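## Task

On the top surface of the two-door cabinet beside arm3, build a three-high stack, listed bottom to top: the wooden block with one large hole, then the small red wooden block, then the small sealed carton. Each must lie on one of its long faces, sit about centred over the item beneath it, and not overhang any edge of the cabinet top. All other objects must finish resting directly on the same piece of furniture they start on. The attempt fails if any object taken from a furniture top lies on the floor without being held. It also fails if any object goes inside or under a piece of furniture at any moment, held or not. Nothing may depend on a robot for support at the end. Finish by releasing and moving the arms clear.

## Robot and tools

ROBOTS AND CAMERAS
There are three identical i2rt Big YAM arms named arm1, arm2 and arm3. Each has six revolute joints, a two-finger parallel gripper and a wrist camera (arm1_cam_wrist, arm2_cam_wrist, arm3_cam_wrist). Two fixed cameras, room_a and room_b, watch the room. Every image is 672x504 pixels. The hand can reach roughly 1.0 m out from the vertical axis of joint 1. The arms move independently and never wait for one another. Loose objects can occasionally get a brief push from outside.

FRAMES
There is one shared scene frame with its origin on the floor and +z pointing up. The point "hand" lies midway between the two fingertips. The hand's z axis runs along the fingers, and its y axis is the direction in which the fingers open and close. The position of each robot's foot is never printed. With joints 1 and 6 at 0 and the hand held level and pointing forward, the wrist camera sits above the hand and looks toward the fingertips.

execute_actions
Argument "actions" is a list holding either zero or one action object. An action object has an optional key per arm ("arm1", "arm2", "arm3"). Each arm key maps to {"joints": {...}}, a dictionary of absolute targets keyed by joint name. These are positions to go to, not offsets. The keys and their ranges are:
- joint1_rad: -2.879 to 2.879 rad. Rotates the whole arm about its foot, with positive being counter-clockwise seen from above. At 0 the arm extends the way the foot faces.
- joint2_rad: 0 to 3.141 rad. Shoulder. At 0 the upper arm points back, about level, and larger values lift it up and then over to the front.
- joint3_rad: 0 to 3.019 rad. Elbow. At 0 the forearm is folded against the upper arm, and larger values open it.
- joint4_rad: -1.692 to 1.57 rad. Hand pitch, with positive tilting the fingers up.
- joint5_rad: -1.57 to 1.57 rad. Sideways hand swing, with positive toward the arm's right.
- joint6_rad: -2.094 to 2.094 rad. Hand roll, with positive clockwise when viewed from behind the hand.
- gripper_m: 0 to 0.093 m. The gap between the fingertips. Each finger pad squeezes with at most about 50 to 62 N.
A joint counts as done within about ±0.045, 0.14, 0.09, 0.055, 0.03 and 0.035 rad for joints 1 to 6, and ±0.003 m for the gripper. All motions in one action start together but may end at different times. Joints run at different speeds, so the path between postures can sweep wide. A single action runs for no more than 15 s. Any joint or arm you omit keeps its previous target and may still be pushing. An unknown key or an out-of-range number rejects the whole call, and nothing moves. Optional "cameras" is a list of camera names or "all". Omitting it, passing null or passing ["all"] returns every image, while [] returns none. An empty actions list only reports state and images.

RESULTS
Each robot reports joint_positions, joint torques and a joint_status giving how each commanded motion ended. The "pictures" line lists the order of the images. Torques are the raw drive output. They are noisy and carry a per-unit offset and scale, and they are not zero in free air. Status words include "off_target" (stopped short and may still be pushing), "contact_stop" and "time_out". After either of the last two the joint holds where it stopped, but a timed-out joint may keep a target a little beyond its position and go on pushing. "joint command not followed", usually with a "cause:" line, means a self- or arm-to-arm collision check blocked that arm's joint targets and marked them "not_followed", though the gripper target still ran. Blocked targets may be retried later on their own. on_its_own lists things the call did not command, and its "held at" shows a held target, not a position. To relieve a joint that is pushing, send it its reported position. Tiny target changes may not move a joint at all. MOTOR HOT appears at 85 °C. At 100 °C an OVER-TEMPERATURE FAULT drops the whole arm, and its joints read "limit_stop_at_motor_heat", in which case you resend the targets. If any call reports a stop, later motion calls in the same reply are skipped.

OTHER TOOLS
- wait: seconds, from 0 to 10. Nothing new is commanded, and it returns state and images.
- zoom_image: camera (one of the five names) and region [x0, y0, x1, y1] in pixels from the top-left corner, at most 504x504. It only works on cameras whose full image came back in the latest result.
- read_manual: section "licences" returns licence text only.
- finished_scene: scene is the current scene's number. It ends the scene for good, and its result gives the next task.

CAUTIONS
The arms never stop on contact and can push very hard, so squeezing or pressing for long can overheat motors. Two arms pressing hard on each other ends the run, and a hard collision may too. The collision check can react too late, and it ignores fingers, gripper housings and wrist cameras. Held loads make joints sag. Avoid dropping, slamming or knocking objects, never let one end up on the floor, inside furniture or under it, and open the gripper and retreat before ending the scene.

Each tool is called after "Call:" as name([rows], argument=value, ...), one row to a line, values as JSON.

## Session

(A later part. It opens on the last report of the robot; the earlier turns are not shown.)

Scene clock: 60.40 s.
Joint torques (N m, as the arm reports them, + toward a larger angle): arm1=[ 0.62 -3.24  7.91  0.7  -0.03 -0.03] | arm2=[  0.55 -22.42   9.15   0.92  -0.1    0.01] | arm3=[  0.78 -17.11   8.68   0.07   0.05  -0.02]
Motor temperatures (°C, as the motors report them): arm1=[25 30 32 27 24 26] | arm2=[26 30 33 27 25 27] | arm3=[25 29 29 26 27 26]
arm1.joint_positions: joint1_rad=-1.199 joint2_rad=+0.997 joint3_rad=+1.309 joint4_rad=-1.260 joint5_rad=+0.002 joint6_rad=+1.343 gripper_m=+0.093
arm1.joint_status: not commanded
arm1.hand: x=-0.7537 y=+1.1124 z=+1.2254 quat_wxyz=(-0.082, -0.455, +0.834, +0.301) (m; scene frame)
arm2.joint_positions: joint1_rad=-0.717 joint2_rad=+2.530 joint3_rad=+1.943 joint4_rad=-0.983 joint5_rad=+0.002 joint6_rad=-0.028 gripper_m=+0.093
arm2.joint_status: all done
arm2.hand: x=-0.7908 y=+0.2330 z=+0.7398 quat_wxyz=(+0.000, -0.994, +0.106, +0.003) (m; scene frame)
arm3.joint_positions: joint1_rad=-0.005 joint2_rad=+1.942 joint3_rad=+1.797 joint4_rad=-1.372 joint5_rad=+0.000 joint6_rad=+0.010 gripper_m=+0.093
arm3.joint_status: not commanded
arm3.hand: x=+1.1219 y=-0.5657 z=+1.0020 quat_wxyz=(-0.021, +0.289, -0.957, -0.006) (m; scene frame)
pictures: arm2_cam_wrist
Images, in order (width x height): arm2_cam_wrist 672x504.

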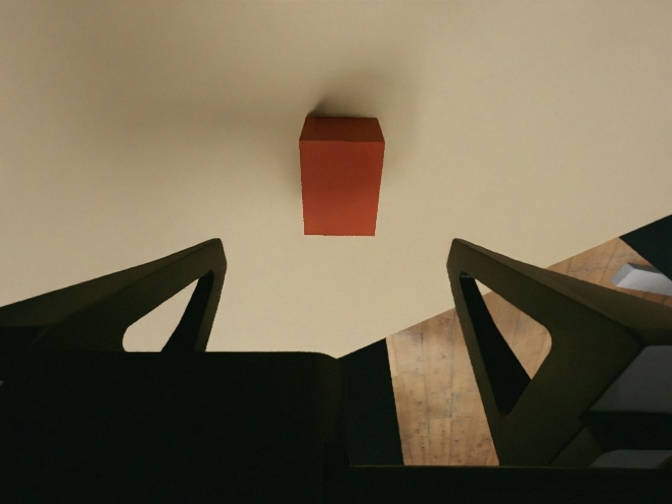

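Call:
execute_actions([
  {"arm2":{"joints":{"joint2_rad":2.652,"joint4_rad":-0.84}}},
], cameras=[])

Call:
execute_actions([
  {"arm2":{"joints":{"gripper_m":0.025}}},
], cameras=["arm2_cam_wrist"])

Call:
execute_actions([
  {"arm2":{"joints":{"joint2_rad":2.15,"joint3_rad":1.895,"joint4_rad":-1.31}}},
], cameras=[])

Call:
execute_actions([
  {"arm2":{"joints":{"joint1_rad":1.8}}},
], cameras=[])

Call:
execute_actions([
  {"arm2":{"joints":{"joint2_rad":2.31,"joint4_rad":-1.13}}},
], cameras=["arm2_cam_wrist"])

Scene clock: 64.07 s.
Joint torques (N m, as the arm reports them, + toward a larger angle): arm1=[ 0.61 -3.29  7.91  0.7  -0.03 -0.03] | arm2=[  0.54 -23.9    8.43   1.09  -0.08  -0.01] | arm3=[  0.97 -17.51   8.59  -0.06   0.02  -0.04]
Motor temperatures (°C, as the motors report them): arm1=[25 30 32 27 24 26] | arm2=[26 30 33 27 25 27] | arm3=[25 29 29 26 27 26]
arm1.joint_positions: joint1_rad=-1.199 joint2_rad=+0.997 joint3_rad=+1.309 joint4_rad=-1.260 joint5_rad=+0.002 joint6_rad=+1.343 gripper_m=+0.093
arm1.joint_status: not commanded
arm1.hand: x=-0.7537 y=+1.1124 z=+1.2254 quat_wxyz=(-0.082, -0.455, +0.834, +0.301) (m; scene frame)
arm2.joint_positions: joint1_rad=-0.717 joint2_rad=+2.661 joint3_rad=+1.943 joint4_rad=-0.854 joint5_rad=+0.002 joint6_rad=-0.028 gripper_m=+0.093
arm2.joint_status: all done
arm2.hand: x=-0.7792 y=+0.2299 z=+0.6537 quat_wxyz=(+0.000, -0.994, +0.106, +0.002) (m; scene frame)
arm3.joint_positions: joint1_rad=-0.005 joint2_rad=+1.942 joint3_rad=+1.797 joint4_rad=-1.372 joint5_rad=+0.000 joint6_rad=+0.010 gripper_m=+0.093
arm3.joint_status: not commanded
arm3.hand: x=+1.1219 y=-0.5657 z=+1.0020 quat_wxyz=(-0.021, +0.289, -0.957, -0.006) (m; scene frame)
pictures: none
No camera images: the call's "cameras" was empty. Leave "cameras" out to get every camera's image.

Scene clock: 64.73 s.
Joint torques (N m, as the arm reports them, + toward a larger angle): arm1=[ 0.59 -3.26  7.92  0.7  -0.03 -0.03] | arm2=[  0.12 -24.57   8.26   1.1   -0.1   -0.01] | arm3=[  0.87 -17.02   8.57   0.05   0.04  -0.02]
Motor temperatures (°C, as the motors report them): arm1=[25 30 32 27 24 26] | arm2=[26 30 33 27 25 27] | arm3=[25 29 29 26 27 26]
arm1.joint_positions: joint1_rad=-1.199 joint2_rad=+0.997 joint3_rad=+1.309 joint4_rad=-1.260 joint5_rad=+0.002 joint6_rad=+1.343 gripper_m=+0.093
arm1.joint_status: not commanded
arm1.hand: x=-0.7537 y=+1.1124 z=+1.2254 quat_wxyz=(-0.082, -0.455, +0.834, +0.301) (m; scene frame)
arm2.joint_positions: joint1_rad=-0.717 joint2_rad=+2.661 joint3_rad=+1.943 joint4_rad=-0.854 joint5_rad=+0.002 joint6_rad=-0.028 gripper_m=+0.044
arm2.joint_status: gripper_m off_target (ended at +0.044, target +0.025)
arm2.hand: x=-0.7792 y=+0.2299 z=+0.6537 quat_wxyz=(+0.000, -0.994, +0.106, +0.002) (m; scene frame)
arm3.joint_positions: joint1_rad=-0.005 joint2_rad=+1.942 joint3_rad=+1.797 joint4_rad=-1.372 joint5_rad=+0.000 joint6_rad=+0.010 gripper_m=+0.093
arm3.joint_status: not commanded
arm3.hand: x=+1.1219 y=-0.5657 z=+1.0020 quat_wxyz=(-0.021, +0.289, -0.957, -0.006) (m; scene frame)
pictures: arm2_cam_wrist
Images, in order (width x height): arm2_cam_wrist 672x504.

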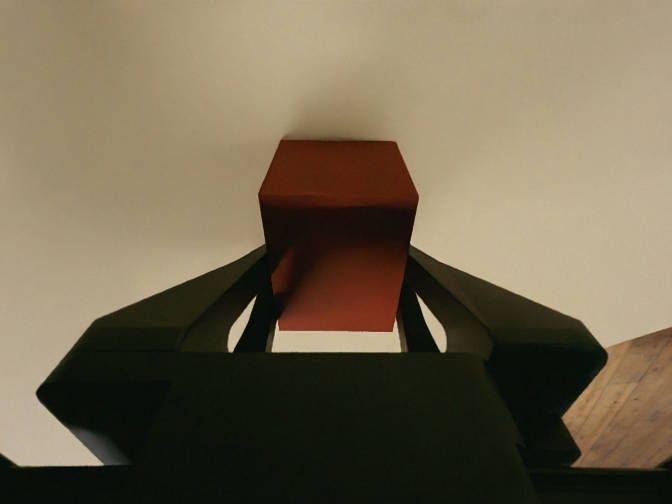

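Scene clock: 66.40 s.
Joint torques (N m, as the arm reports them, + toward a larger angle): arm1=[ 0.56 -3.24  7.92  0.7  -0.03 -0.03] | arm2=[  0.46 -22.37   9.52  -0.2   -0.07  -0.02] | arm3=[  0.93 -17.39   8.74  -0.06   0.03  -0.03]
Motor temperatures (°C, as the motors report them): arm1=[25 29 32 27 24 26] | arm2=[26 30 33 27 25 27] | arm3=[25 29 29 26 27 26]
arm1.joint_positions: joint1_rad=-1.199 joint2_rad=+0.997 joint3_rad=+1.309 joint4_rad=-1.260 joint5_rad=+0.002 joint6_rad=+1.343 gripper_m=+0.093
arm1.joint_status: not commanded
arm1.hand: x=-0.7537 y=+1.1124 z=+1.2254 quat_wxyz=(-0.082, -0.455, +0.834, +0.301) (m; scene frame)
arm2.joint_positions: joint1_rad=-0.717 joint2_rad=+2.160 joint3_rad=+1.886 joint4_rad=-1.297 joint5_rad=+0.002 joint6_rad=-0.028 gripper_m=+0.044
arm2.joint_status: all done
arm2.hand: x=-0.7578 y=+0.2256 z=+0.9630 quat_wxyz=(+0.000, -0.994, +0.106, +0.002) (m; scene frame)
arm3.joint_positions: joint1_rad=-0.005 joint2_rad=+1.942 joint3_rad=+1.797 joint4_rad=-1.372 joint5_rad=+0.000 joint6_rad=+0.010 gripper_m=+0.093
arm3.joint_status: not commanded
arm3.hand: x=+1.1219 y=-0.5657 z=+1.0020 quat_wxyz=(-0.021, +0.289, -0.957, -0.006) (m; scene frame)
pictures: none
No camera images: the call's "cameras" was empty. Leave "cameras" out to get every camera's image.

Scene clock: 69.00 s.
Joint torques (N m, as the arm reports them, + toward a larger angle): arm1=[ 0.58 -3.27  7.91  0.7  -0.03 -0.03] | arm2=[  0.57 -22.25   9.53  -0.35   0.06   0.01] | arm3=[  1.11 -17.51   8.67   0.     0.04  -0.03]
Motor temperatures (°C, as the motors report them): arm1=[25 29 32 27 24 26] | arm2=[26 30 33 27 25 27] | arm3=[25 29 29 26 27 26]
arm1.joint_positions: joint1_rad=-1.199 joint2_rad=+0.997 joint3_rad=+1.309 joint4_rad=-1.260 joint5_rad=+0.002 joint6_rad=+1.343 gripper_m=+0.093
arm1.joint_status: not commanded
arm1.hand: x=-0.7537 y=+1.1124 z=+1.2254 quat_wxyz=(-0.082, -0.455, +0.834, +0.301) (m; scene frame)
arm2.joint_positions: joint1_rad=+1.796 joint2_rad=+2.160 joint3_rad=+1.886 joint4_rad=-1.297 joint5_rad=-0.001 joint6_rad=-0.029 gripper_m=+0.044
arm2.joint_status: all done
arm2.hand: x=+0.3021 y=-0.4338 z=+0.9591 quat_wxyz=(+0.002, -0.408, -0.913, +0.001) (m; scene frame)
arm3.joint_positions: joint1_rad=-0.005 joint2_rad=+1.942 joint3_rad=+1.797 joint4_rad=-1.372 joint5_rad=+0.000 joint6_rad=+0.010 gripper_m=+0.093
arm3.joint_status: not commanded
arm3.hand: x=+1.1219 y=-0.5657 z=+1.0020 quat_wxyz=(-0.021, +0.289, -0.957, -0.006) (m; scene frame)
pictures: none
No camera images: the call's "cameras" was empty. Leave "cameras" out to get every camera's image.

Scene clock: 70.23 s.
Joint torques (N m, as the arm reports them, + toward a larger angle): arm1=[ 0.59 -3.23  7.91  0.7  -0.03 -0.03] | arm2=[  0.69 -23.69   9.     0.93   0.03   0.  ] | arm3=[  1.16 -17.57   8.6   -0.02   0.02  -0.04]
Motor temperatures (°C, as the motors report them): arm1=[25 29 32 27 24 26] | arm2=[26 30 33 27 25 27] | arm3=[25 29 29 26 27 26]
arm1.joint_positions: joint1_rad=-1.199 joint2_rad=+0.997 joint3_rad=+1.309 joint4_rad=-1.260 joint5_rad=+0.002 joint6_rad=+1.343 gripper_m=+0.093
arm1.joint_status: not commanded
arm1.hand: x=-0.7537 y=+1.1124 z=+1.2254 quat_wxyz=(-0.082, -0.455, +0.834, +0.301) (m; scene frame)
arm2.joint_positions: joint1_rad=+1.796 joint2_rad=+2.323 joint3_rad=+1.886 joint4_rad=-1.145 joint5_rad=-0.001 joint6_rad=-0.029 gripper_m=+0.044
arm2.joint_status: all done
arm2.hand: x=+0.3127 y=-0.4472 z=+0.8541 quat_wxyz=(+0.006, -0.408, -0.913, -0.001) (m; scene frame)
arm3.joint_positions: joint1_rad=-0.005 joint2_rad=+1.942 joint3_rad=+1.797 joint4_rad=-1.372 joint5_rad=+0.000 joint6_rad=+0.010 gripper_m=+0.093
arm3.joint_status: not commanded
arm3.hand: x=+1.1219 y=-0.5657 z=+1.0020 quat_wxyz=(-0.021, +0.289, -0.957, -0.006) (m; scene frame)
pictures: arm2_cam_wrist
Images, in order (width x height): arm2_cam_wrist 672x504.

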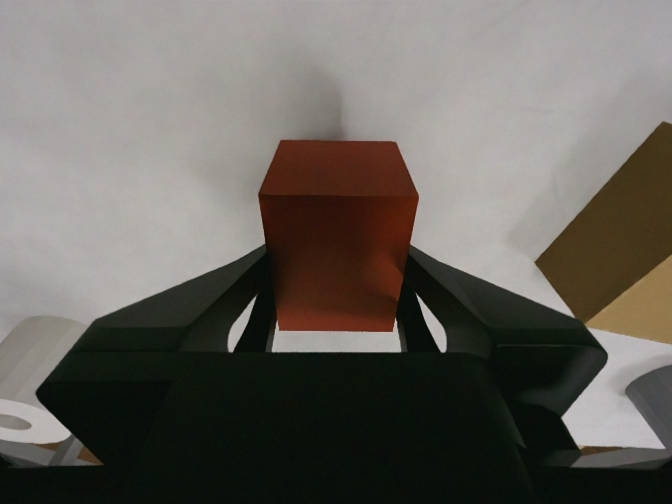

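Call:
execute_actions([
  {"arm2":{"joints":{"joint2_rad":2.38,"joint4_rad":-1.075}}},
], cameras=["arm2_cam_wrist"])

Call:
execute_actions([
  {"arm2":{"joints":{"gripper_m":0.093}}},
], cameras=[])

Call:
execute_actions([
  {"arm2":{"joints":{"joint2_rad":1.5,"joint4_rad":-1.4}},"arm3":{"joints":{"joint2_rad":1.8,"joint3_rad":1.43,"joint4_rad":-1.19,"joint6_rad":-0.165}}},
], cameras=[])

Call:
execute_actions([
  {"arm2":{"joints":{"joint1_rad":0.4,"joint2_rad":0.7,"joint3_rad":1.3}},"arm3":{"joints":{"joint1_rad":1.525,"joint2_rad":1.87,"joint4_rad":-1.11}}},
], cameras=["arm3_cam_wrist","room_a"])

Scene clock: 73.93 s.
Joint torques (N m, as the arm reports them, + toward a larger angle): arm1=[ 0.59 -3.24  7.91  0.69 -0.03 -0.03] | arm2=[  0.52 -21.8    8.81   0.84   0.02   0.02] | arm3=[  0.86 -17.58   8.59   0.01   0.04  -0.01]
Motor temperatures (°C, as the motors report them): arm1=[25 29 32 27 24 26] | arm2=[26 30 33 27 25 27] | arm3=[25 29 29 26 27 26]
arm1.joint_positions: joint1_rad=-1.199 joint2_rad=+0.997 joint3_rad=+1.309 joint4_rad=-1.260 joint5_rad=+0.002 joint6_rad=+1.343 gripper_m=+0.093
arm1.joint_status: not commanded
arm1.hand: x=-0.7537 y=+1.1124 z=+1.2254 quat_wxyz=(-0.082, -0.455, +0.834, +0.301) (m; scene frame)
arm2.joint_positions: joint1_rad=+1.796 joint2_rad=+2.369 joint3_rad=+1.886 joint4_rad=-1.087 joint5_rad=-0.001 joint6_rad=-0.029 gripper_m=+0.044
arm2.joint_status: all done
arm2.hand: x=+0.3158 y=-0.4512 z=+0.8236 quat_wxyz=(+0.002, -0.408, -0.913, +0.001) (m; scene frame)
arm3.joint_positions: joint1_rad=-0.005 joint2_rad=+1.942 joint3_rad=+1.797 joint4_rad=-1.372 joint5_rad=+0.000 joint6_rad=+0.010 gripper_m=+0.093
arm3.joint_status: not commanded
arm3.hand: x=+1.1219 y=-0.5657 z=+1.0020 quat_wxyz=(-0.021, +0.289, -0.957, -0.006) (m; scene frame)
pictures: arm2_cam_wrist
Images, in order (width x height): arm2_cam_wrist 672x504.

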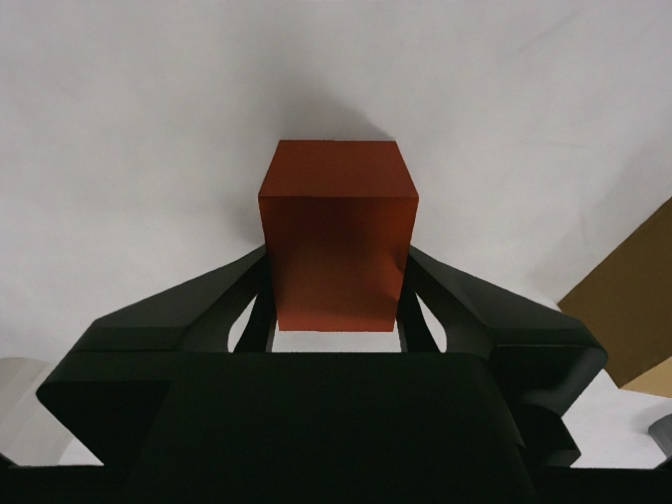

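Scene clock: 74.60 s.
Joint torques (N m, as the arm reports them, + toward a larger angle): arm1=[ 0.57 -3.29  7.92  0.7  -0.03 -0.03] | arm2=[  0.81 -21.71   8.77   0.87   0.02  -0.01] | arm3=[  1.1  -17.25   8.7    0.08   0.05  -0.03]
Motor temperatures (°C, as the motors report them): arm1=[25 29 32 27 24 26] | arm2=[26 30 33 27 25 27] | arm3=[25 29 29 26 27 26]
arm1.joint_positions: joint1_rad=-1.199 joint2_rad=+0.997 joint3_rad=+1.309 joint4_rad=-1.260 joint5_rad=+0.002 joint6_rad=+1.343 gripper_m=+0.093
arm1.joint_status: not commanded
arm1.hand: x=-0.7537 y=+1.1124 z=+1.2254 quat_wxyz=(-0.082, -0.455, +0.834, +0.301) (m; scene frame)
arm2.joint_positions: joint1_rad=+1.796 joint2_rad=+2.369 joint3_rad=+1.886 joint4_rad=-1.087 joint5_rad=-0.001 joint6_rad=-0.029 gripper_m=+0.093
arm2.joint_status: all done
arm2.hand: x=+0.3158 y=-0.4512 z=+0.8236 quat_wxyz=(+0.002, -0.408, -0.913, +0.001) (m; scene frame)
arm3.joint_positions: joint1_rad=-0.005 joint2_rad=+1.942 joint3_rad=+1.797 joint4_rad=-1.372 joint5_rad=+0.000 joint6_rad=+0.010 gripper_m=+0.093
arm3.joint_status: not commanded
arm3.hand: x=+1.1219 y=-0.5657 z=+1.0020 quat_wxyz=(-0.021, +0.289, -0.957, -0.006) (m; scene frame)
pictures: none
No camera images: the call's "cameras" was empty. Leave "cameras" out to get every camera's image.

Scene clock: 76.43 s.
Joint torques (N m, as the arm reports them, + toward a larger angle): arm1=[ 0.61 -3.23  7.91  0.7  -0.03 -0.03] | arm2=[  0.76 -13.78  10.05   0.86   0.01   0.02] | arm3=[  0.62 -14.68   7.56   0.61   0.01  -0.02]
Motor temperatures (°C, as the motors report them): arm1=[25 29 32 27 24 26] | arm2=[26 30 34 27 25 27] | arm3=[25 29 29 26 27 26]
arm1.joint_positions: joint1_rad=-1.199 joint2_rad=+0.997 joint3_rad=+1.309 joint4_rad=-1.260 joint5_rad=+0.002 joint6_rad=+1.343 gripper_m=+0.093
arm1.joint_status: not commanded
arm1.hand: x=-0.7537 y=+1.1124 z=+1.2254 quat_wxyz=(-0.082, -0.455, +0.834, +0.301) (m; scene frame)
arm2.joint_positions: joint1_rad=+1.796 joint2_rad=+1.505 joint3_rad=+1.889 joint4_rad=-1.384 joint5_rad=-0.001 joint6_rad=-0.029 gripper_m=+0.093
arm2.joint_status: all done
arm2.hand: x=+0.2365 y=-0.3531 z=+1.3501 quat_wxyz=(-0.252, -0.391, -0.877, +0.124) (m; scene frame)
arm3.joint_positions: joint1_rad=-0.005 joint2_rad=+1.793 joint3_rad=+1.426 joint4_rad=-1.199 joint5_rad=+0.000 joint6_rad=-0.155 gripper_m=+0.093
arm3.joint_status: all done
arm3.hand: x=+1.0518 y=-0.6134 z=+0.9468 quat_wxyz=(+0.002, +0.367, -0.930, +0.001) (m; scene frame)
pictures: none
No camera images: the call's "cameras" was empty. Leave "cameras" out to get every camera's image.

Scene clock: 78.37 s.
Joint torques (N m, as the arm reports them, + toward a larger angle): arm1=[ 0.62 -3.25  7.92  0.69 -0.03 -0.03] | arm2=[ 0.56  0.41  8.11  1.2  -0.1   0.01] | arm3=[  0.6  -16.11   7.34   0.2    0.07   0.  ]
Motor temperatures (°C, as the motors report them): arm1=[25 29 32 27 24 26] | arm2=[26 30 33 27 25 27] | arm3=[25 29 28 26 27 26]
arm1.joint_positions: joint1_rad=-1.199 joint2_rad=+0.997 joint3_rad=+1.309 joint4_rad=-1.260 joint5_rad=+0.002 joint6_rad=+1.343 gripper_m=+0.093
arm1.joint_status: not commanded
arm1.hand: x=-0.7537 y=+1.1124 z=+1.2254 quat_wxyz=(-0.082, -0.455, +0.834, +0.301) (m; scene frame)
arm2.joint_positions: joint1_rad=+0.404 joint2_rad=+0.699 joint3_rad=+1.310 joint4_rad=-1.387 joint5_rad=+0.002 joint6_rad=-0.029 gripper_m=+0.093
arm2.joint_status: all done
arm2.hand: x=-0.2876 y=-0.1339 z=+1.3767 quat_wxyz=(-0.159, -0.828, -0.404, +0.356) (m; scene frame)
arm3.joint_positions: joint1_rad=+1.529 joint2_rad=+1.869 joint3_rad=+1.426 joint4_rad=-1.107 joint5_rad=-0.002 joint6_rad=-0.157 gripper_m=+0.093
arm3.joint_status: all done
arm3.hand: x=+0.3224 y=-0.4460 z=+0.9125 quat_wxyz=(-0.001, +0.910, -0.414, -0.011) (m; scene frame)
pictures: arm3_cam_wrist, room_a
Images, in order (width x height): arm3_cam_wrist 672x504, room_a 672x504.

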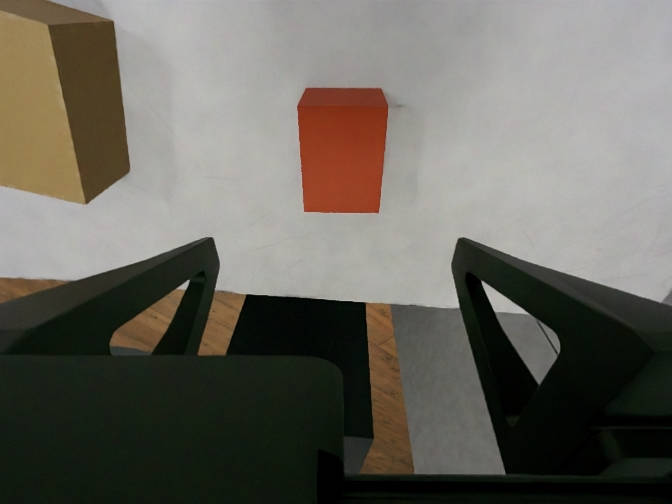

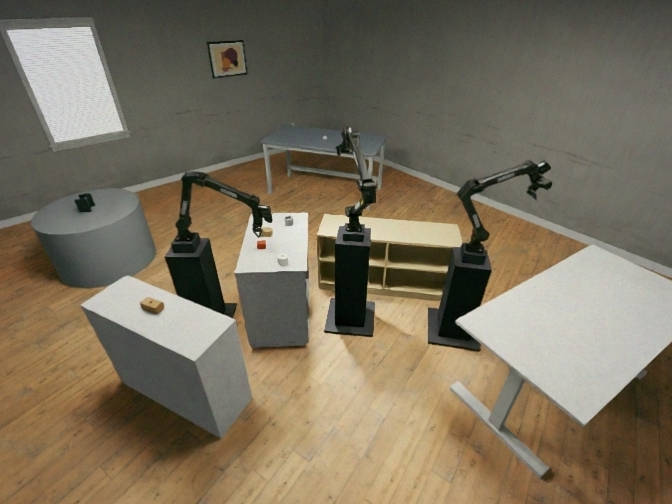

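Call:
execute_actions([
  {"arm3":{"joints":{"joint2_rad":2.012,"joint3_rad":1.388,"joint4_rad":-0.925}}},
], cameras=["arm3_cam_wrist"])

Call:
execute_actions([
  {"arm3":{"joints":{"gripper_m":0.025}}},
], cameras=[])

Call:
execute_actions([
  {"arm3":{"joints":{"joint2_rad":1.8,"joint3_rad":1.5,"joint4_rad":-1.27}}},
], cameras=[])

Call:
execute_actions([
  {"arm3":{"joints":{"joint1_rad":0,"joint2_rad":2.08,"joint3_rad":1.82,"joint4_rad":-1.25,"joint6_rad":-1.21}}},
], cameras=["arm3_cam_wrist"])

Scene clock: 82.60 s.
Joint torques (N m, as the arm reports them, + toward a larger angle): arm1=[ 0.57 -3.27  7.91  0.71 -0.03 -0.03] | arm2=[-0.09  0.61  7.93  1.25 -0.11  0.01] | arm3=[  0.31 -17.78   6.63   0.58   0.05   0.01]
Motor temperatures (°C, as the motors report them): arm1=[25 29 32 27 24 26] | arm2=[26 29 33 27 25 27] | arm3=[25 29 28 26 27 26]
arm1.joint_positions: joint1_rad=-1.199 joint2_rad=+0.997 joint3_rad=+1.309 joint4_rad=-1.260 joint5_rad=+0.002 joint6_rad=+1.343 gripper_m=+0.093
arm1.joint_status: not commanded
arm1.hand: x=-0.7537 y=+1.1124 z=+1.2254 quat_wxyz=(-0.082, -0.455, +0.834, +0.301) (m; scene frame)
arm2.joint_positions: joint1_rad=+0.404 joint2_rad=+0.699 joint3_rad=+1.310 joint4_rad=-1.387 joint5_rad=+0.002 joint6_rad=-0.029 gripper_m=+0.093
arm2.joint_status: not commanded
arm2.hand: x=-0.2876 y=-0.1339 z=+1.3767 quat_wxyz=(-0.159, -0.828, -0.404, +0.356) (m; scene frame)
arm3.joint_positions: joint1_rad=+1.529 joint2_rad=+2.023 joint3_rad=+1.381 joint4_rad=-0.935 joint5_rad=-0.002 joint6_rad=-0.157 gripper_m=+0.093
arm3.joint_status: all done
arm3.hand: x=+0.3192 y=-0.4425 z=+0.8165 quat_wxyz=(+0.006, +0.910, -0.414, -0.001) (m; scene frame)
pictures: arm3_cam_wrist
Images, in order (width x height): arm3_cam_wrist 672x504.

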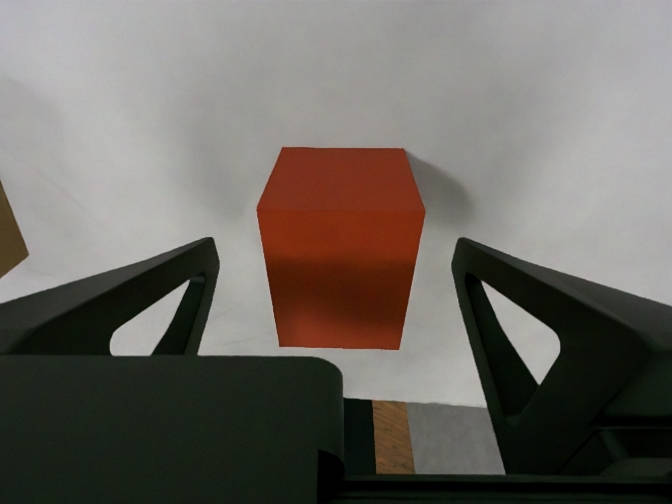

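Scene clock: 83.27 s.
Joint torques (N m, as the arm reports them, + toward a larger angle): arm1=[ 0.59 -3.3   7.9   0.7  -0.03 -0.03] | arm2=[ 0.15  0.47  7.98  1.2  -0.09 -0.03] | arm3=[  0.35 -17.54   6.65   0.72   0.06  -0.01]
Motor temperatures (°C, as the motors report them): arm1=[25 28 32 27 24 26] | arm2=[26 29 33 27 25 27] | arm3=[25 29 28 26 27 26]
arm1.joint_positions: joint1_rad=-1.199 joint2_rad=+0.997 joint3_rad=+1.309 joint4_rad=-1.260 joint5_rad=+0.002 joint6_rad=+1.343 gripper_m=+0.093
arm1.joint_status: not commanded
arm1.hand: x=-0.7537 y=+1.1124 z=+1.2254 quat_wxyz=(-0.082, -0.455, +0.834, +0.301) (m; scene frame)
arm2.joint_positions: joint1_rad=+0.404 joint2_rad=+0.699 joint3_rad=+1.310 joint4_rad=-1.387 joint5_rad=+0.002 joint6_rad=-0.029 gripper_m=+0.093
arm2.joint_status: not commanded
arm2.hand: x=-0.2876 y=-0.1339 z=+1.3767 quat_wxyz=(-0.159, -0.828, -0.404, +0.356) (m; scene frame)
arm3.joint_positions: joint1_rad=+1.529 joint2_rad=+2.023 joint3_rad=+1.381 joint4_rad=-0.934 joint5_rad=-0.001 joint6_rad=-0.157 gripper_m=+0.044
arm3.joint_status: gripper_m off_target (ended at +0.044, target +0.025)
arm3.hand: x=+0.3192 y=-0.4423 z=+0.8165 quat_wxyz=(+0.006, +0.910, -0.414, -0.001) (m; scene frame)
pictures: none
No camera images: the call's "cameras" was empty. Leave "cameras" out to get every camera's image.

Scene clock: 84.57 s.
Joint torques (N m, as the arm reports them, + toward a larger angle): arm1=[ 0.61 -3.26  7.91  0.7  -0.03 -0.03] | arm2=[ 0.05  0.77  7.98  1.32 -0.13  0.  ] | arm3=[  0.33 -14.7    9.06  -0.11   0.06   0.02]
Motor temperatures (°C, as the motors report them): arm1=[25 28 32 27 24 26] | arm2=[26 29 33 27 25 27] | arm3=[25 29 28 26 27 26]
arm1.joint_positions: joint1_rad=-1.199 joint2_rad=+0.997 joint3_rad=+1.309 joint4_rad=-1.260 joint5_rad=+0.002 joint6_rad=+1.343 gripper_m=+0.093
arm1.joint_status: not commanded
arm1.hand: x=-0.7537 y=+1.1124 z=+1.2254 quat_wxyz=(-0.082, -0.455, +0.834, +0.301) (m; scene frame)
arm2.joint_positions: joint1_rad=+0.404 joint2_rad=+0.699 joint3_rad=+1.310 joint4_rad=-1.387 joint5_rad=+0.002 joint6_rad=-0.029 gripper_m=+0.093
arm2.joint_status: not commanded
arm2.hand: x=-0.2876 y=-0.1339 z=+1.3767 quat_wxyz=(-0.159, -0.828, -0.404, +0.356) (m; scene frame)
arm3.joint_positions: joint1_rad=+1.529 joint2_rad=+1.793 joint3_rad=+1.477 joint4_rad=-1.262 joint5_rad=-0.001 joint6_rad=-0.157 gripper_m=+0.044
arm3.joint_status: all done
arm3.hand: x=+0.3311 y=-0.4586 z=+0.9700 quat_wxyz=(+0.006, +0.910, -0.414, +0.000) (m; scene frame)
pictures: none
No camera images: the call's "cameras" was empty. Leave "cameras" out to get every camera's image.

Scene clock: 86.47 s.
Joint torques (N m, as the arm reports them, + toward a larger angle): arm1=[ 0.61 -3.24  7.9   0.71 -0.03 -0.03] | arm2=[ 0.14  0.26  8.01  1.27 -0.12  0.  ] | arm3=[  1.31 -21.27   9.13  -0.26  -0.11  -0.01]
Motor temperatures (°C, as the motors report them): arm1=[25 28 32 27 24 26] | arm2=[26 29 33 27 25 27] | arm3=[25 29 28 26 27 26]
arm1.joint_positions: joint1_rad=-1.199 joint2_rad=+0.997 joint3_rad=+1.309 joint4_rad=-1.260 joint5_rad=+0.002 joint6_rad=+1.343 gripper_m=+0.093
arm1.joint_status: not commanded
arm1.hand: x=-0.7537 y=+1.1124 z=+1.2254 quat_wxyz=(-0.082, -0.455, +0.834, +0.301) (m; scene frame)
arm2.joint_positions: joint1_rad=+0.404 joint2_rad=+0.699 joint3_rad=+1.310 joint4_rad=-1.387 joint5_rad=+0.002 joint6_rad=-0.029 gripper_m=+0.093
arm2.joint_status: not commanded
arm2.hand: x=-0.2876 y=-0.1339 z=+1.3767 quat_wxyz=(-0.159, -0.828, -0.404, +0.356) (m; scene frame)
arm3.joint_positions: joint1_rad=-0.009 joint2_rad=+2.101 joint3_rad=+1.796 joint4_rad=-1.242 joint5_rad=+0.002 joint6_rad=-1.199 gripper_m=+0.044
arm3.joint_status: all done
arm3.hand: x=+1.1463 y=-0.5522 z=+0.9060 quat_wxyz=(-0.007, +0.781, -0.625, +0.003) (m; scene frame)
pictures: arm3_cam_wrist
Images, in order (width x height): arm3_cam_wrist 672x504.

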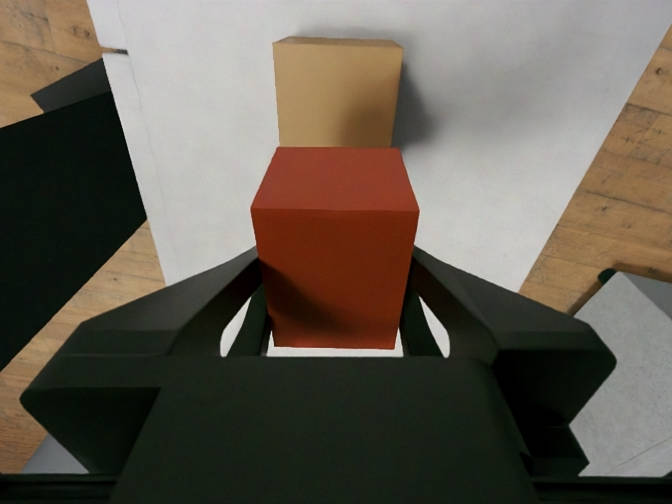

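Call:
execute_actions([
  {"arm3":{"joints":{"joint2_rad":2.185,"joint4_rad":-1.18}}},
], cameras=["arm3_cam_wrist"])

Scene clock: 89.10 s.
Joint torques (N m, as the arm reports them, + toward a larger angle): arm1=[ 0.58 -3.26  7.92  0.71 -0.03 -0.03] | arm2=[-0.08  0.71  7.98  1.21 -0.1  -0.01] | arm3=[  1.39 -20.28   8.83   0.54  -0.09  -0.02]
Motor temperatures (°C, as the motors report them): arm1=[25 28 32 27 24 26] | arm2=[26 28 33 27 25 27] | arm3=[25 29 29 26 27 26]
arm1.joint_positions: joint1_rad=-1.199 joint2_rad=+0.997 joint3_rad=+1.309 joint4_rad=-1.260 joint5_rad=+0.002 joint6_rad=+1.343 gripper_m=+0.093
arm1.joint_status: not commanded
arm1.hand: x=-0.7537 y=+1.1124 z=+1.2254 quat_wxyz=(-0.082, -0.455, +0.834, +0.301) (m; scene frame)
arm2.joint_positions: joint1_rad=+0.404 joint2_rad=+0.699 joint3_rad=+1.310 joint4_rad=-1.387 joint5_rad=+0.002 joint6_rad=-0.029 gripper_m=+0.093
arm2.joint_status: not commanded
arm2.hand: x=-0.2876 y=-0.1339 z=+1.3767 quat_wxyz=(-0.159, -0.828, -0.404, +0.356) (m; scene frame)
arm3.joint_positions: joint1_rad=-0.009 joint2_rad=+2.187 joint3_rad=+1.796 joint4_rad=-1.187 joint5_rad=+0.001 joint6_rad=-1.201 gripper_m=+0.044
arm3.joint_status: all done
arm3.hand: x=+1.1501 y=-0.5496 z=+0.8525 quat_wxyz=(+0.008, +0.781, -0.624, -0.002) (m; scene frame)
pictures: arm3_cam_wrist
Images, in order (width x height): arm3_cam_wrist 672x504.

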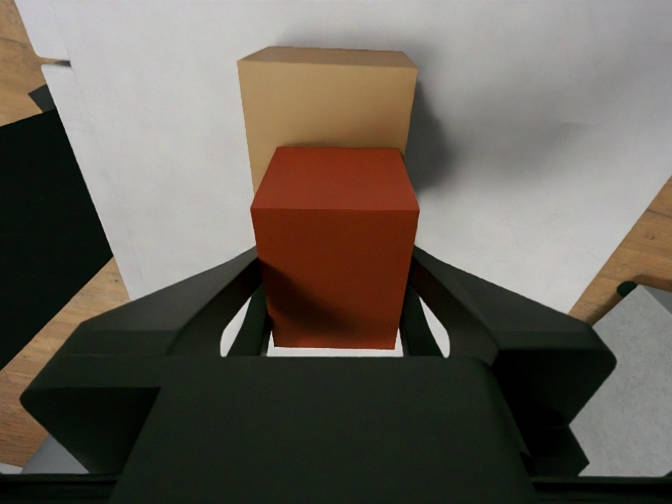

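Call:
execute_actions([
  {"arm3":{"joints":{"joint2_rad":2.218,"joint4_rad":-1.205}}},
], cameras=["arm3_cam_wrist"])

Scene clock: 90.93 s.
Joint torques (N m, as the arm reports them, + toward a larger angle): arm1=[ 0.6  -3.26  7.91  0.7  -0.03 -0.03] | arm2=[ 0.28  0.2   8.03  1.26 -0.08  0.03] | arm3=[  1.42 -17.96   8.75  -0.47  -0.1    0.  ]
Motor temperatures (°C, as the motors report them): arm1=[25 28 32 27 24 26] | arm2=[26 28 33 27 25 27] | arm3=[25 29 29 26 27 26]
arm1.joint_positions: joint1_rad=-1.199 joint2_rad=+0.997 joint3_rad=+1.309 joint4_rad=-1.260 joint5_rad=+0.002 joint6_rad=+1.343 gripper_m=+0.093
arm1.joint_status: not commanded
arm1.hand: x=-0.7537 y=+1.1124 z=+1.2254 quat_wxyz=(-0.082, -0.455, +0.834, +0.301) (m; scene frame)
arm2.joint_positions: joint1_rad=+0.404 joint2_rad=+0.699 joint3_rad=+1.310 joint4_rad=-1.387 joint5_rad=+0.002 joint6_rad=-0.029 gripper_m=+0.093
arm2.joint_status: not commanded
arm2.hand: x=-0.2876 y=-0.1339 z=+1.3767 quat_wxyz=(-0.159, -0.828, -0.404, +0.356) (m; scene frame)
arm3.joint_positions: joint1_rad=-0.009 joint2_rad=+2.188 joint3_rad=+1.796 joint4_rad=-1.194 joint5_rad=+0.001 joint6_rad=-1.201 gripper_m=+0.044
arm3.joint_status: all done
arm3.hand: x=+1.1487 y=-0.5506 z=+0.8518 quat_wxyz=(+0.012, +0.782, -0.624, -0.003) (m; scene frame)
pictures: arm3_cam_wrist
Images, in order (width x height): arm3_cam_wrist 672x504.

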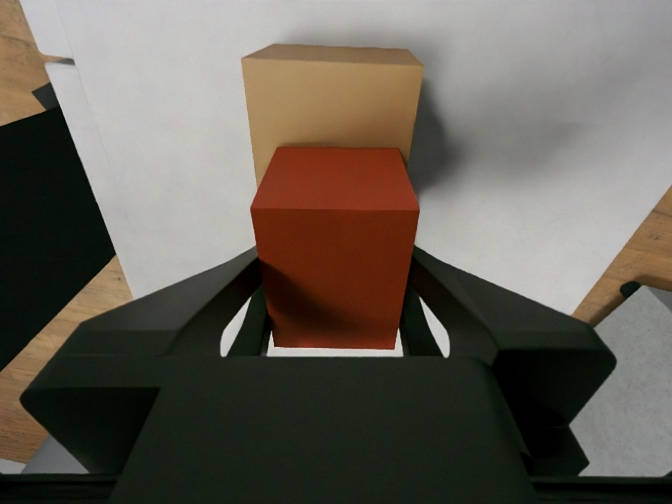

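Call:
execute_actions([
  {"arm3":{"joints":{"gripper_m":0.093}}},
], cameras=["arm3_cam_wrist"])

Call:
execute_actions([
  {"arm3":{"joints":{"joint2_rad":2.0,"joint4_rad":-1.33}}},
], cameras=["arm3_cam_wrist"])

Call:
execute_actions([
  {"arm3":{"joints":{"joint1_rad":1.822,"joint2_rad":1.93,"joint3_rad":1.54,"joint4_rad":-1.16,"joint6_rad":0.42}}},
], cameras=["arm3_cam_wrist"])

Scene clock: 94.83 s.
Joint torques (N m, as the arm reports them, + toward a larger angle): arm1=[ 0.59 -3.24  7.92  0.7  -0.03 -0.03] | arm2=[ 0.3   0.47  8.05  1.26 -0.12  0.02] | arm3=[  1.19 -18.2    8.86  -0.24  -0.08  -0.01]
Motor temperatures (°C, as the motors report them): arm1=[25 28 32 27 24 26] | arm2=[26 28 33 27 25 27] | arm3=[25 29 29 26 27 26]
arm1.joint_positions: joint1_rad=-1.199 joint2_rad=+0.997 joint3_rad=+1.309 joint4_rad=-1.260 joint5_rad=+0.002 joint6_rad=+1.343 gripper_m=+0.093
arm1.joint_status: not commanded
arm1.hand: x=-0.7537 y=+1.1124 z=+1.2254 quat_wxyz=(-0.082, -0.455, +0.834, +0.301) (m; scene frame)
arm2.joint_positions: joint1_rad=+0.404 joint2_rad=+0.699 joint3_rad=+1.310 joint4_rad=-1.387 joint5_rad=+0.002 joint6_rad=-0.029 gripper_m=+0.093
arm2.joint_status: not commanded
arm2.hand: x=-0.2876 y=-0.1339 z=+1.3767 quat_wxyz=(-0.159, -0.828, -0.404, +0.356) (m; scene frame)
arm3.joint_positions: joint1_rad=-0.009 joint2_rad=+2.192 joint3_rad=+1.796 joint4_rad=-1.197 joint5_rad=+0.001 joint6_rad=-1.201 gripper_m=+0.093
arm3.joint_status: all done
arm3.hand: x=+1.1477 y=-0.5512 z=+0.8495 quat_wxyz=(+0.015, +0.781, -0.624, -0.004) (m; scene frame)
pictures: arm3_cam_wrist
Images, in order (width x height): arm3_cam_wrist 672x504.

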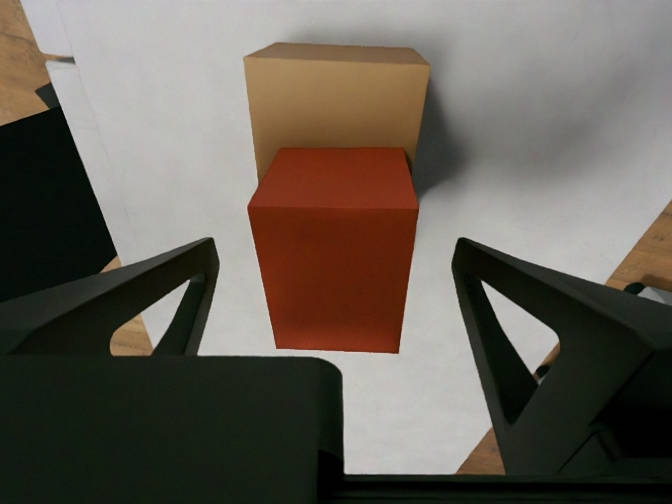

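Scene clock: 96.17 s.
Joint torques (N m, as the arm reports them, + toward a larger angle): arm1=[ 0.59 -3.27  7.92  0.7  -0.03 -0.03] | arm2=[ 0.36  0.44  8.05  1.24 -0.09 -0.02] | arm3=[  1.14 -17.18   9.32  -0.03  -0.11  -0.01]
Motor temperatures (°C, as the motors report them): arm1=[25 28 32 27 24 26] | arm2=[26 28 33 27 25 27] | arm3=[25 29 29 26 27 26]
arm1.joint_positions: joint1_rad=-1.199 joint2_rad=+0.997 joint3_rad=+1.309 joint4_rad=-1.260 joint5_rad=+0.002 joint6_rad=+1.343 gripper_m=+0.093
arm1.joint_status: not commanded
arm1.hand: x=-0.7537 y=+1.1124 z=+1.2254 quat_wxyz=(-0.082, -0.455, +0.834, +0.301) (m; scene frame)
arm2.joint_positions: joint1_rad=+0.404 joint2_rad=+0.699 joint3_rad=+1.310 joint4_rad=-1.387 joint5_rad=+0.002 joint6_rad=-0.029 gripper_m=+0.093
arm2.joint_status: not commanded
arm2.hand: x=-0.2876 y=-0.1339 z=+1.3767 quat_wxyz=(-0.159, -0.828, -0.404, +0.356) (m; scene frame)
arm3.joint_positions: joint1_rad=-0.009 joint2_rad=+1.983 joint3_rad=+1.796 joint4_rad=-1.323 joint5_rad=+0.001 joint6_rad=-1.201 gripper_m=+0.093
arm3.joint_status: all done
arm3.hand: x=+1.1334 y=-0.5608 z=+0.9775 quat_wxyz=(-0.024, +0.781, -0.624, +0.009) (m; scene frame)
pictures: arm3_cam_wrist
Images, in order (width x height): arm3_cam_wrist 672x504.

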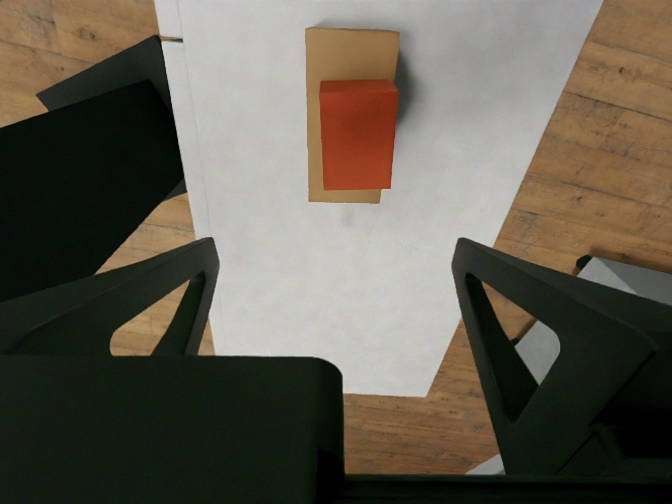

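Scene clock: 98.37 s.
Joint torques (N m, as the arm reports them, + toward a larger angle): arm1=[ 0.62 -3.26  7.91  0.71 -0.03 -0.03] | arm2=[-0.1   0.2   7.81  1.21 -0.12  0.01] | arm3=[ -0.13 -17.24   6.85   0.16   0.1    0.19]
Motor temperatures (°C, as the motors report them): arm1=[25 28 32 27 24 26] | arm2=[26 28 33 27 25 27] | arm3=[25 29 29 26 27 26]
arm1.joint_positions: joint1_rad=-1.199 joint2_rad=+0.997 joint3_rad=+1.309 joint4_rad=-1.260 joint5_rad=+0.002 joint6_rad=+1.343 gripper_m=+0.093
arm1.joint_status: not commanded
arm1.hand: x=-0.7537 y=+1.1124 z=+1.2254 quat_wxyz=(-0.082, -0.455, +0.834, +0.301) (m; scene frame)
arm2.joint_positions: joint1_rad=+0.404 joint2_rad=+0.699 joint3_rad=+1.310 joint4_rad=-1.387 joint5_rad=+0.002 joint6_rad=-0.029 gripper_m=+0.093
arm2.joint_status: not commanded
arm2.hand: x=-0.2876 y=-0.1339 z=+1.3767 quat_wxyz=(-0.159, -0.828, -0.404, +0.356) (m; scene frame)
arm3.joint_positions: joint1_rad=+1.830 joint2_rad=+1.933 joint3_rad=+1.545 joint4_rad=-1.157 joint5_rad=-0.001 joint6_rad=+0.409 gripper_m=+0.093
arm3.joint_status: all done
arm3.hand: x=+0.1738 y=-0.5330 z=+0.9213 quat_wxyz=(+0.003, +0.847, -0.531, -0.015) (m; scene frame)
pictures: arm3_cam_wrist
Images, in order (width x height): arm3_cam_wrist 672x504.

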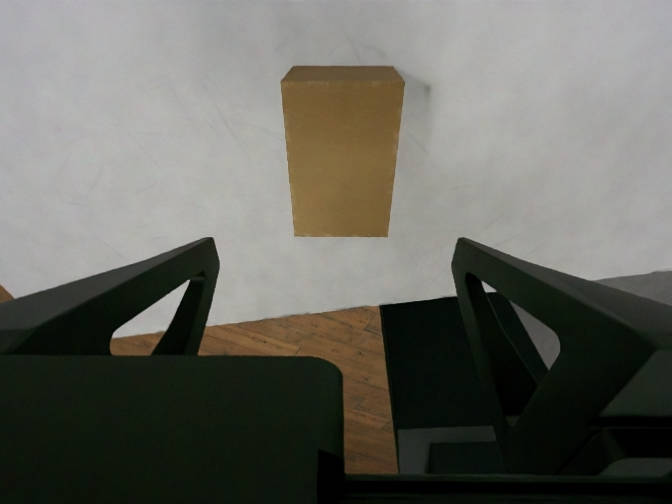

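Call:
execute_actions([
  {"arm3":{"joints":{"joint2_rad":2.066,"joint3_rad":1.485,"joint4_rad":-0.965}}},
], cameras=["arm3_cam_wrist"])

Call:
execute_actions([
  {"arm3":{"joints":{"gripper_m":0.04}}},
], cameras=[])

Call:
execute_actions([
  {"arm3":{"joints":{"joint2_rad":1.85,"joint3_rad":1.65,"joint4_rad":-1.36}}},
], cameras=[])

Call:
execute_actions([
  {"arm3":{"joints":{"joint1_rad":0,"joint2_rad":2.02,"joint3_rad":1.84,"joint4_rad":-1.33,"joint6_rad":-1.21}}},
], cameras=["arm3_cam_wrist"])

Scene clock: 102.33 s.
Joint torques (N m, as the arm reports them, + toward a larger angle): arm1=[ 0.63 -3.25  7.92  0.7  -0.03 -0.03] | arm2=[ 0.36  0.76  7.89  1.32 -0.12  0.  ] | arm3=[ -0.14 -18.97   6.91   0.71   0.09   0.17]
Motor temperatures (°C, as the motors report them): arm1=[25 28 32 27 24 26] | arm2=[26 28 33 27 25 27] | arm3=[25 29 28 26 27 26]
arm1.joint_positions: joint1_rad=-1.199 joint2_rad=+0.997 joint3_rad=+1.309 joint4_rad=-1.260 joint5_rad=+0.002 joint6_rad=+1.343 gripper_m=+0.093
arm1.joint_status: not commanded
arm1.hand: x=-0.7537 y=+1.1124 z=+1.2254 quat_wxyz=(-0.082, -0.455, +0.834, +0.301) (m; scene frame)
arm2.joint_positions: joint1_rad=+0.404 joint2_rad=+0.699 joint3_rad=+1.310 joint4_rad=-1.387 joint5_rad=+0.002 joint6_rad=-0.029 gripper_m=+0.093
arm2.joint_status: not commanded
arm2.hand: x=-0.2876 y=-0.1339 z=+1.3767 quat_wxyz=(-0.159, -0.828, -0.404, +0.356) (m; scene frame)
arm3.joint_positions: joint1_rad=+1.830 joint2_rad=+2.076 joint3_rad=+1.478 joint4_rad=-0.974 joint5_rad=-0.001 joint6_rad=+0.410 gripper_m=+0.093
arm3.joint_status: all done
arm3.hand: x=+0.1728 y=-0.5334 z=+0.8188 quat_wxyz=(+0.005, +0.847, -0.531, -0.001) (m; scene frame)
pictures: arm3_cam_wrist
Images, in order (width x height): arm3_cam_wrist 672x504.

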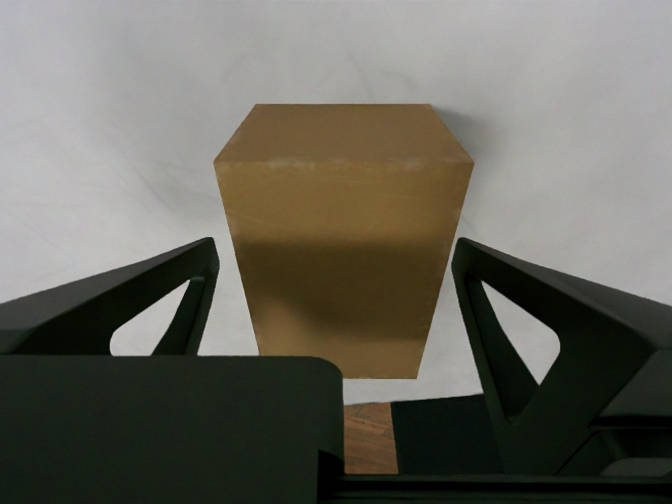

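Scene clock: 102.93 s.
Joint torques (N m, as the arm reports them, + toward a larger angle): arm1=[ 0.62 -3.24  7.91  0.7  -0.03 -0.03] | arm2=[ 0.59  0.46  7.94  1.17 -0.1  -0.01] | arm3=[  0.04 -18.59   6.88   0.64   0.09   0.17]
Motor temperatures (°C, as the motors report them): arm1=[25 28 32 27 24 26] | arm2=[26 28 33 27 25 27] | arm3=[25 29 28 26 27 26]
arm1.joint_positions: joint1_rad=-1.199 joint2_rad=+0.997 joint3_rad=+1.309 joint4_rad=-1.260 joint5_rad=+0.002 joint6_rad=+1.343 gripper_m=+0.093
arm1.joint_status: not commanded
arm1.hand: x=-0.7537 y=+1.1124 z=+1.2254 quat_wxyz=(-0.082, -0.455, +0.834, +0.301) (m; scene frame)
arm2.joint_positions: joint1_rad=+0.404 joint2_rad=+0.699 joint3_rad=+1.310 joint4_rad=-1.387 joint5_rad=+0.002 joint6_rad=-0.029 gripper_m=+0.093
arm2.joint_status: not commanded
arm2.hand: x=-0.2876 y=-0.1339 z=+1.3767 quat_wxyz=(-0.159, -0.828, -0.404, +0.356) (m; scene frame)
arm3.joint_positions: joint1_rad=+1.830 joint2_rad=+2.076 joint3_rad=+1.478 joint4_rad=-0.973 joint5_rad=-0.001 joint6_rad=+0.411 gripper_m=+0.059
arm3.joint_status: gripper_m off_target (ended at +0.059, target +0.040)
arm3.hand: x=+0.1727 y=-0.5331 z=+0.8188 quat_wxyz=(+0.005, +0.847, -0.531, -0.001) (m; scene frame)
pictures: none
No camera images: the call's "cameras" was empty. Leave "cameras" out to get every camera's image.

Scene clock: 104.30 s.
Joint torques (N m, as the arm reports them, + toward a larger angle): arm1=[ 0.58 -3.25  7.91  0.7  -0.03 -0.03] | arm2=[-0.05  0.57  7.96  1.12 -0.11  0.01] | arm3=[ -0.04 -15.97   8.85  -0.08   0.09   0.15]
Motor temperatures (°C, as the motors report them): arm1=[25 28 32 27 24 26] | arm2=[26 27 33 27 25 27] | arm3=[25 29 29 26 27 26]
arm1.joint_positions: joint1_rad=-1.199 joint2_rad=+0.997 joint3_rad=+1.309 joint4_rad=-1.260 joint5_rad=+0.002 joint6_rad=+1.343 gripper_m=+0.093
arm1.joint_status: not commanded
arm1.hand: x=-0.7537 y=+1.1124 z=+1.2254 quat_wxyz=(-0.082, -0.455, +0.834, +0.301) (m; scene frame)
arm2.joint_positions: joint1_rad=+0.404 joint2_rad=+0.699 joint3_rad=+1.310 joint4_rad=-1.387 joint5_rad=+0.002 joint6_rad=-0.029 gripper_m=+0.093
arm2.joint_status: not commanded
arm2.hand: x=-0.2876 y=-0.1339 z=+1.3767 quat_wxyz=(-0.159, -0.828, -0.404, +0.356) (m; scene frame)
arm3.joint_positions: joint1_rad=+1.830 joint2_rad=+1.849 joint3_rad=+1.631 joint4_rad=-1.352 joint5_rad=-0.001 joint6_rad=+0.411 gripper_m=+0.059
arm3.joint_status: all done
arm3.hand: x=+0.1862 y=-0.5425 z=+0.9983 quat_wxyz=(+0.005, +0.847, -0.531, -0.002) (m; scene frame)
pictures: none
No camera images: the call's "cameras" was empty. Leave "cameras" out to get every camera's image.

Scene clock: 106.50 s.
Joint torques (N m, as the arm reports them, + toward a larger angle): arm1=[ 0.59 -3.25  7.91  0.7  -0.03 -0.03] | arm2=[ 0.3   0.31  8.13  1.15 -0.09 -0.02] | arm3=[  1.7  -20.34   9.59  -0.17  -0.1   -0.05]
Motor temperatures (°C, as the motors report them): arm1=[25 28 32 27 24 26] | arm2=[26 27 33 27 25 27] | arm3=[25 29 29 26 27 26]
arm1.joint_positions: joint1_rad=-1.199 joint2_rad=+0.997 joint3_rad=+1.309 joint4_rad=-1.260 joint5_rad=+0.002 joint6_rad=+1.343 gripper_m=+0.093
arm1.joint_status: not commanded
arm1.hand: x=-0.7537 y=+1.1124 z=+1.2254 quat_wxyz=(-0.082, -0.455, +0.834, +0.301) (m; scene frame)
arm2.joint_positions: joint1_rad=+0.404 joint2_rad=+0.699 joint3_rad=+1.310 joint4_rad=-1.387 joint5_rad=+0.002 joint6_rad=-0.029 gripper_m=+0.093
arm2.joint_status: not commanded
arm2.hand: x=-0.2876 y=-0.1339 z=+1.3767 quat_wxyz=(-0.159, -0.828, -0.404, +0.356) (m; scene frame)
arm3.joint_positions: joint1_rad=-0.011 joint2_rad=+2.037 joint3_rad=+1.809 joint4_rad=-1.321 joint5_rad=+0.002 joint6_rad=-1.200 gripper_m=+0.059
arm3.joint_status: all done
arm3.hand: x=+1.1375 y=-0.5598 z=+0.9500 quat_wxyz=(-0.006, +0.780, -0.625, +0.003) (m; scene frame)
pictures: arm3_cam_wrist
Images, in order (width x height): arm3_cam_wrist 672x504.

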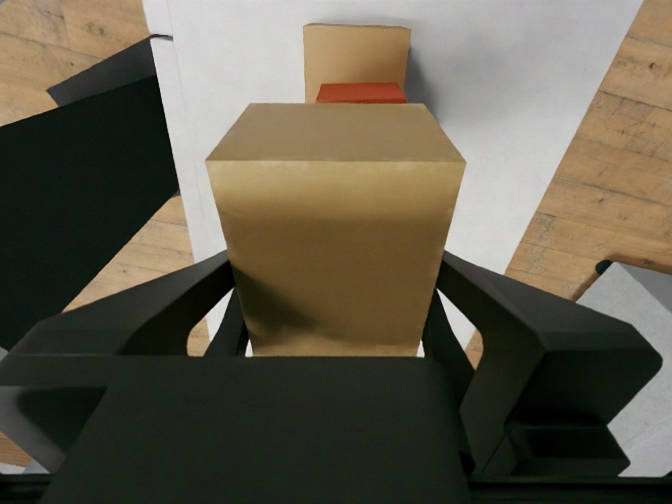

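Call:
execute_actions([
  {"arm3":{"joints":{"joint2_rad":2.12,"joint4_rad":-1.245}}},
], cameras=["arm3_cam_wrist","room_a"])

Call:
zoom_image(camera="room_a", region=[110, 260, 200, 325])

Scene clock: 108.70 s.
Joint torques (N m, as the arm reports them, + toward a larger angle): arm1=[ 0.59 -3.28  7.91  0.7  -0.03 -0.03] | arm2=[-0.12  0.65  8.05  1.16 -0.13  0.02] | arm3=[  1.39 -19.42   9.29   0.45  -0.12  -0.01]
Motor temperatures (°C, as the motors report them): arm1=[25 28 32 27 24 26] | arm2=[26 27 33 27 25 27] | arm3=[25 29 29 26 27 26]
arm1.joint_positions: joint1_rad=-1.199 joint2_rad=+0.997 joint3_rad=+1.309 joint4_rad=-1.260 joint5_rad=+0.002 joint6_rad=+1.343 gripper_m=+0.093
arm1.joint_status: not commanded
arm1.hand: x=-0.7537 y=+1.1124 z=+1.2254 quat_wxyz=(-0.082, -0.455, +0.834, +0.301) (m; scene frame)
arm2.joint_positions: joint1_rad=+0.404 joint2_rad=+0.699 joint3_rad=+1.310 joint4_rad=-1.387 joint5_rad=+0.002 joint6_rad=-0.029 gripper_m=+0.093
arm2.joint_status: not commanded
arm2.hand: x=-0.2876 y=-0.1339 z=+1.3767 quat_wxyz=(-0.159, -0.828, -0.404, +0.356) (m; scene frame)
arm3.joint_positions: joint1_rad=-0.011 joint2_rad=+2.119 joint3_rad=+1.810 joint4_rad=-1.252 joint5_rad=+0.002 joint6_rad=-1.201 gripper_m=+0.059
arm3.joint_status: all done
arm3.hand: x=+1.1482 y=-0.5524 z=+0.9001 quat_wxyz=(+0.000, +0.781, -0.625, +0.001) (m; scene frame)
pictures: arm3_cam_wrist, room_a
Images, in order (width x height): arm3_cam_wrist 672x504, room_a 672x504.

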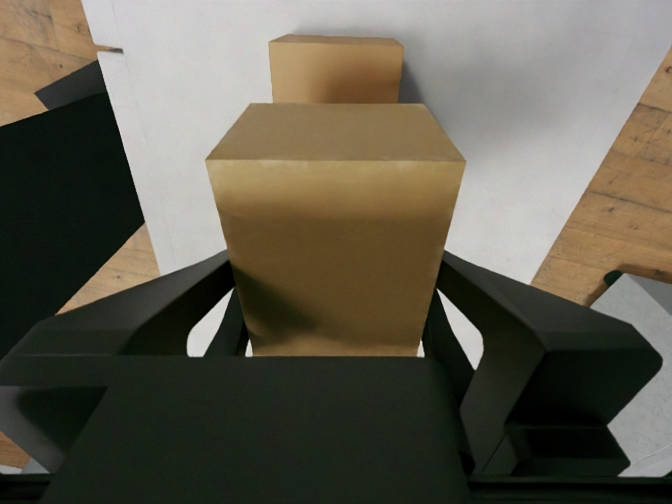

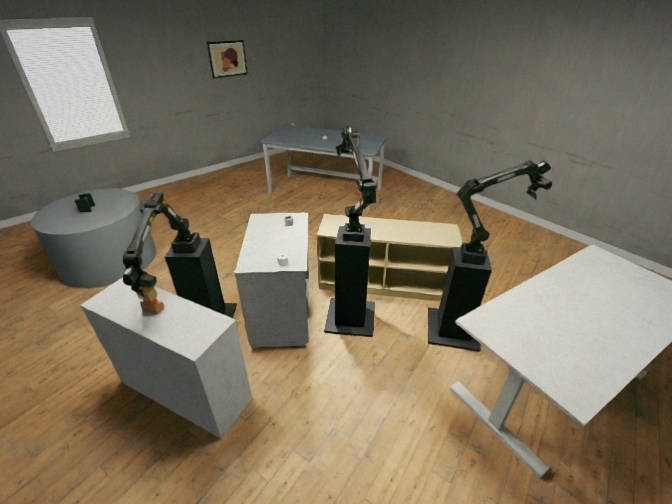

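Region (110, 260, 200, 325) of room_a's 672x504 image, scaled by 5.600, with more detail than that image has.

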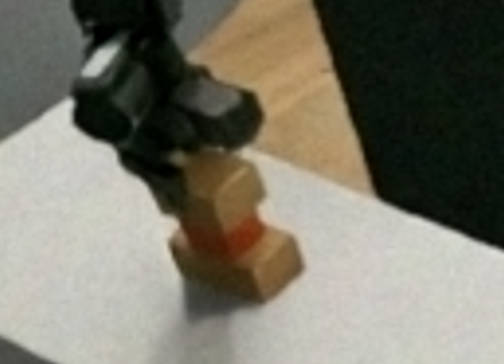

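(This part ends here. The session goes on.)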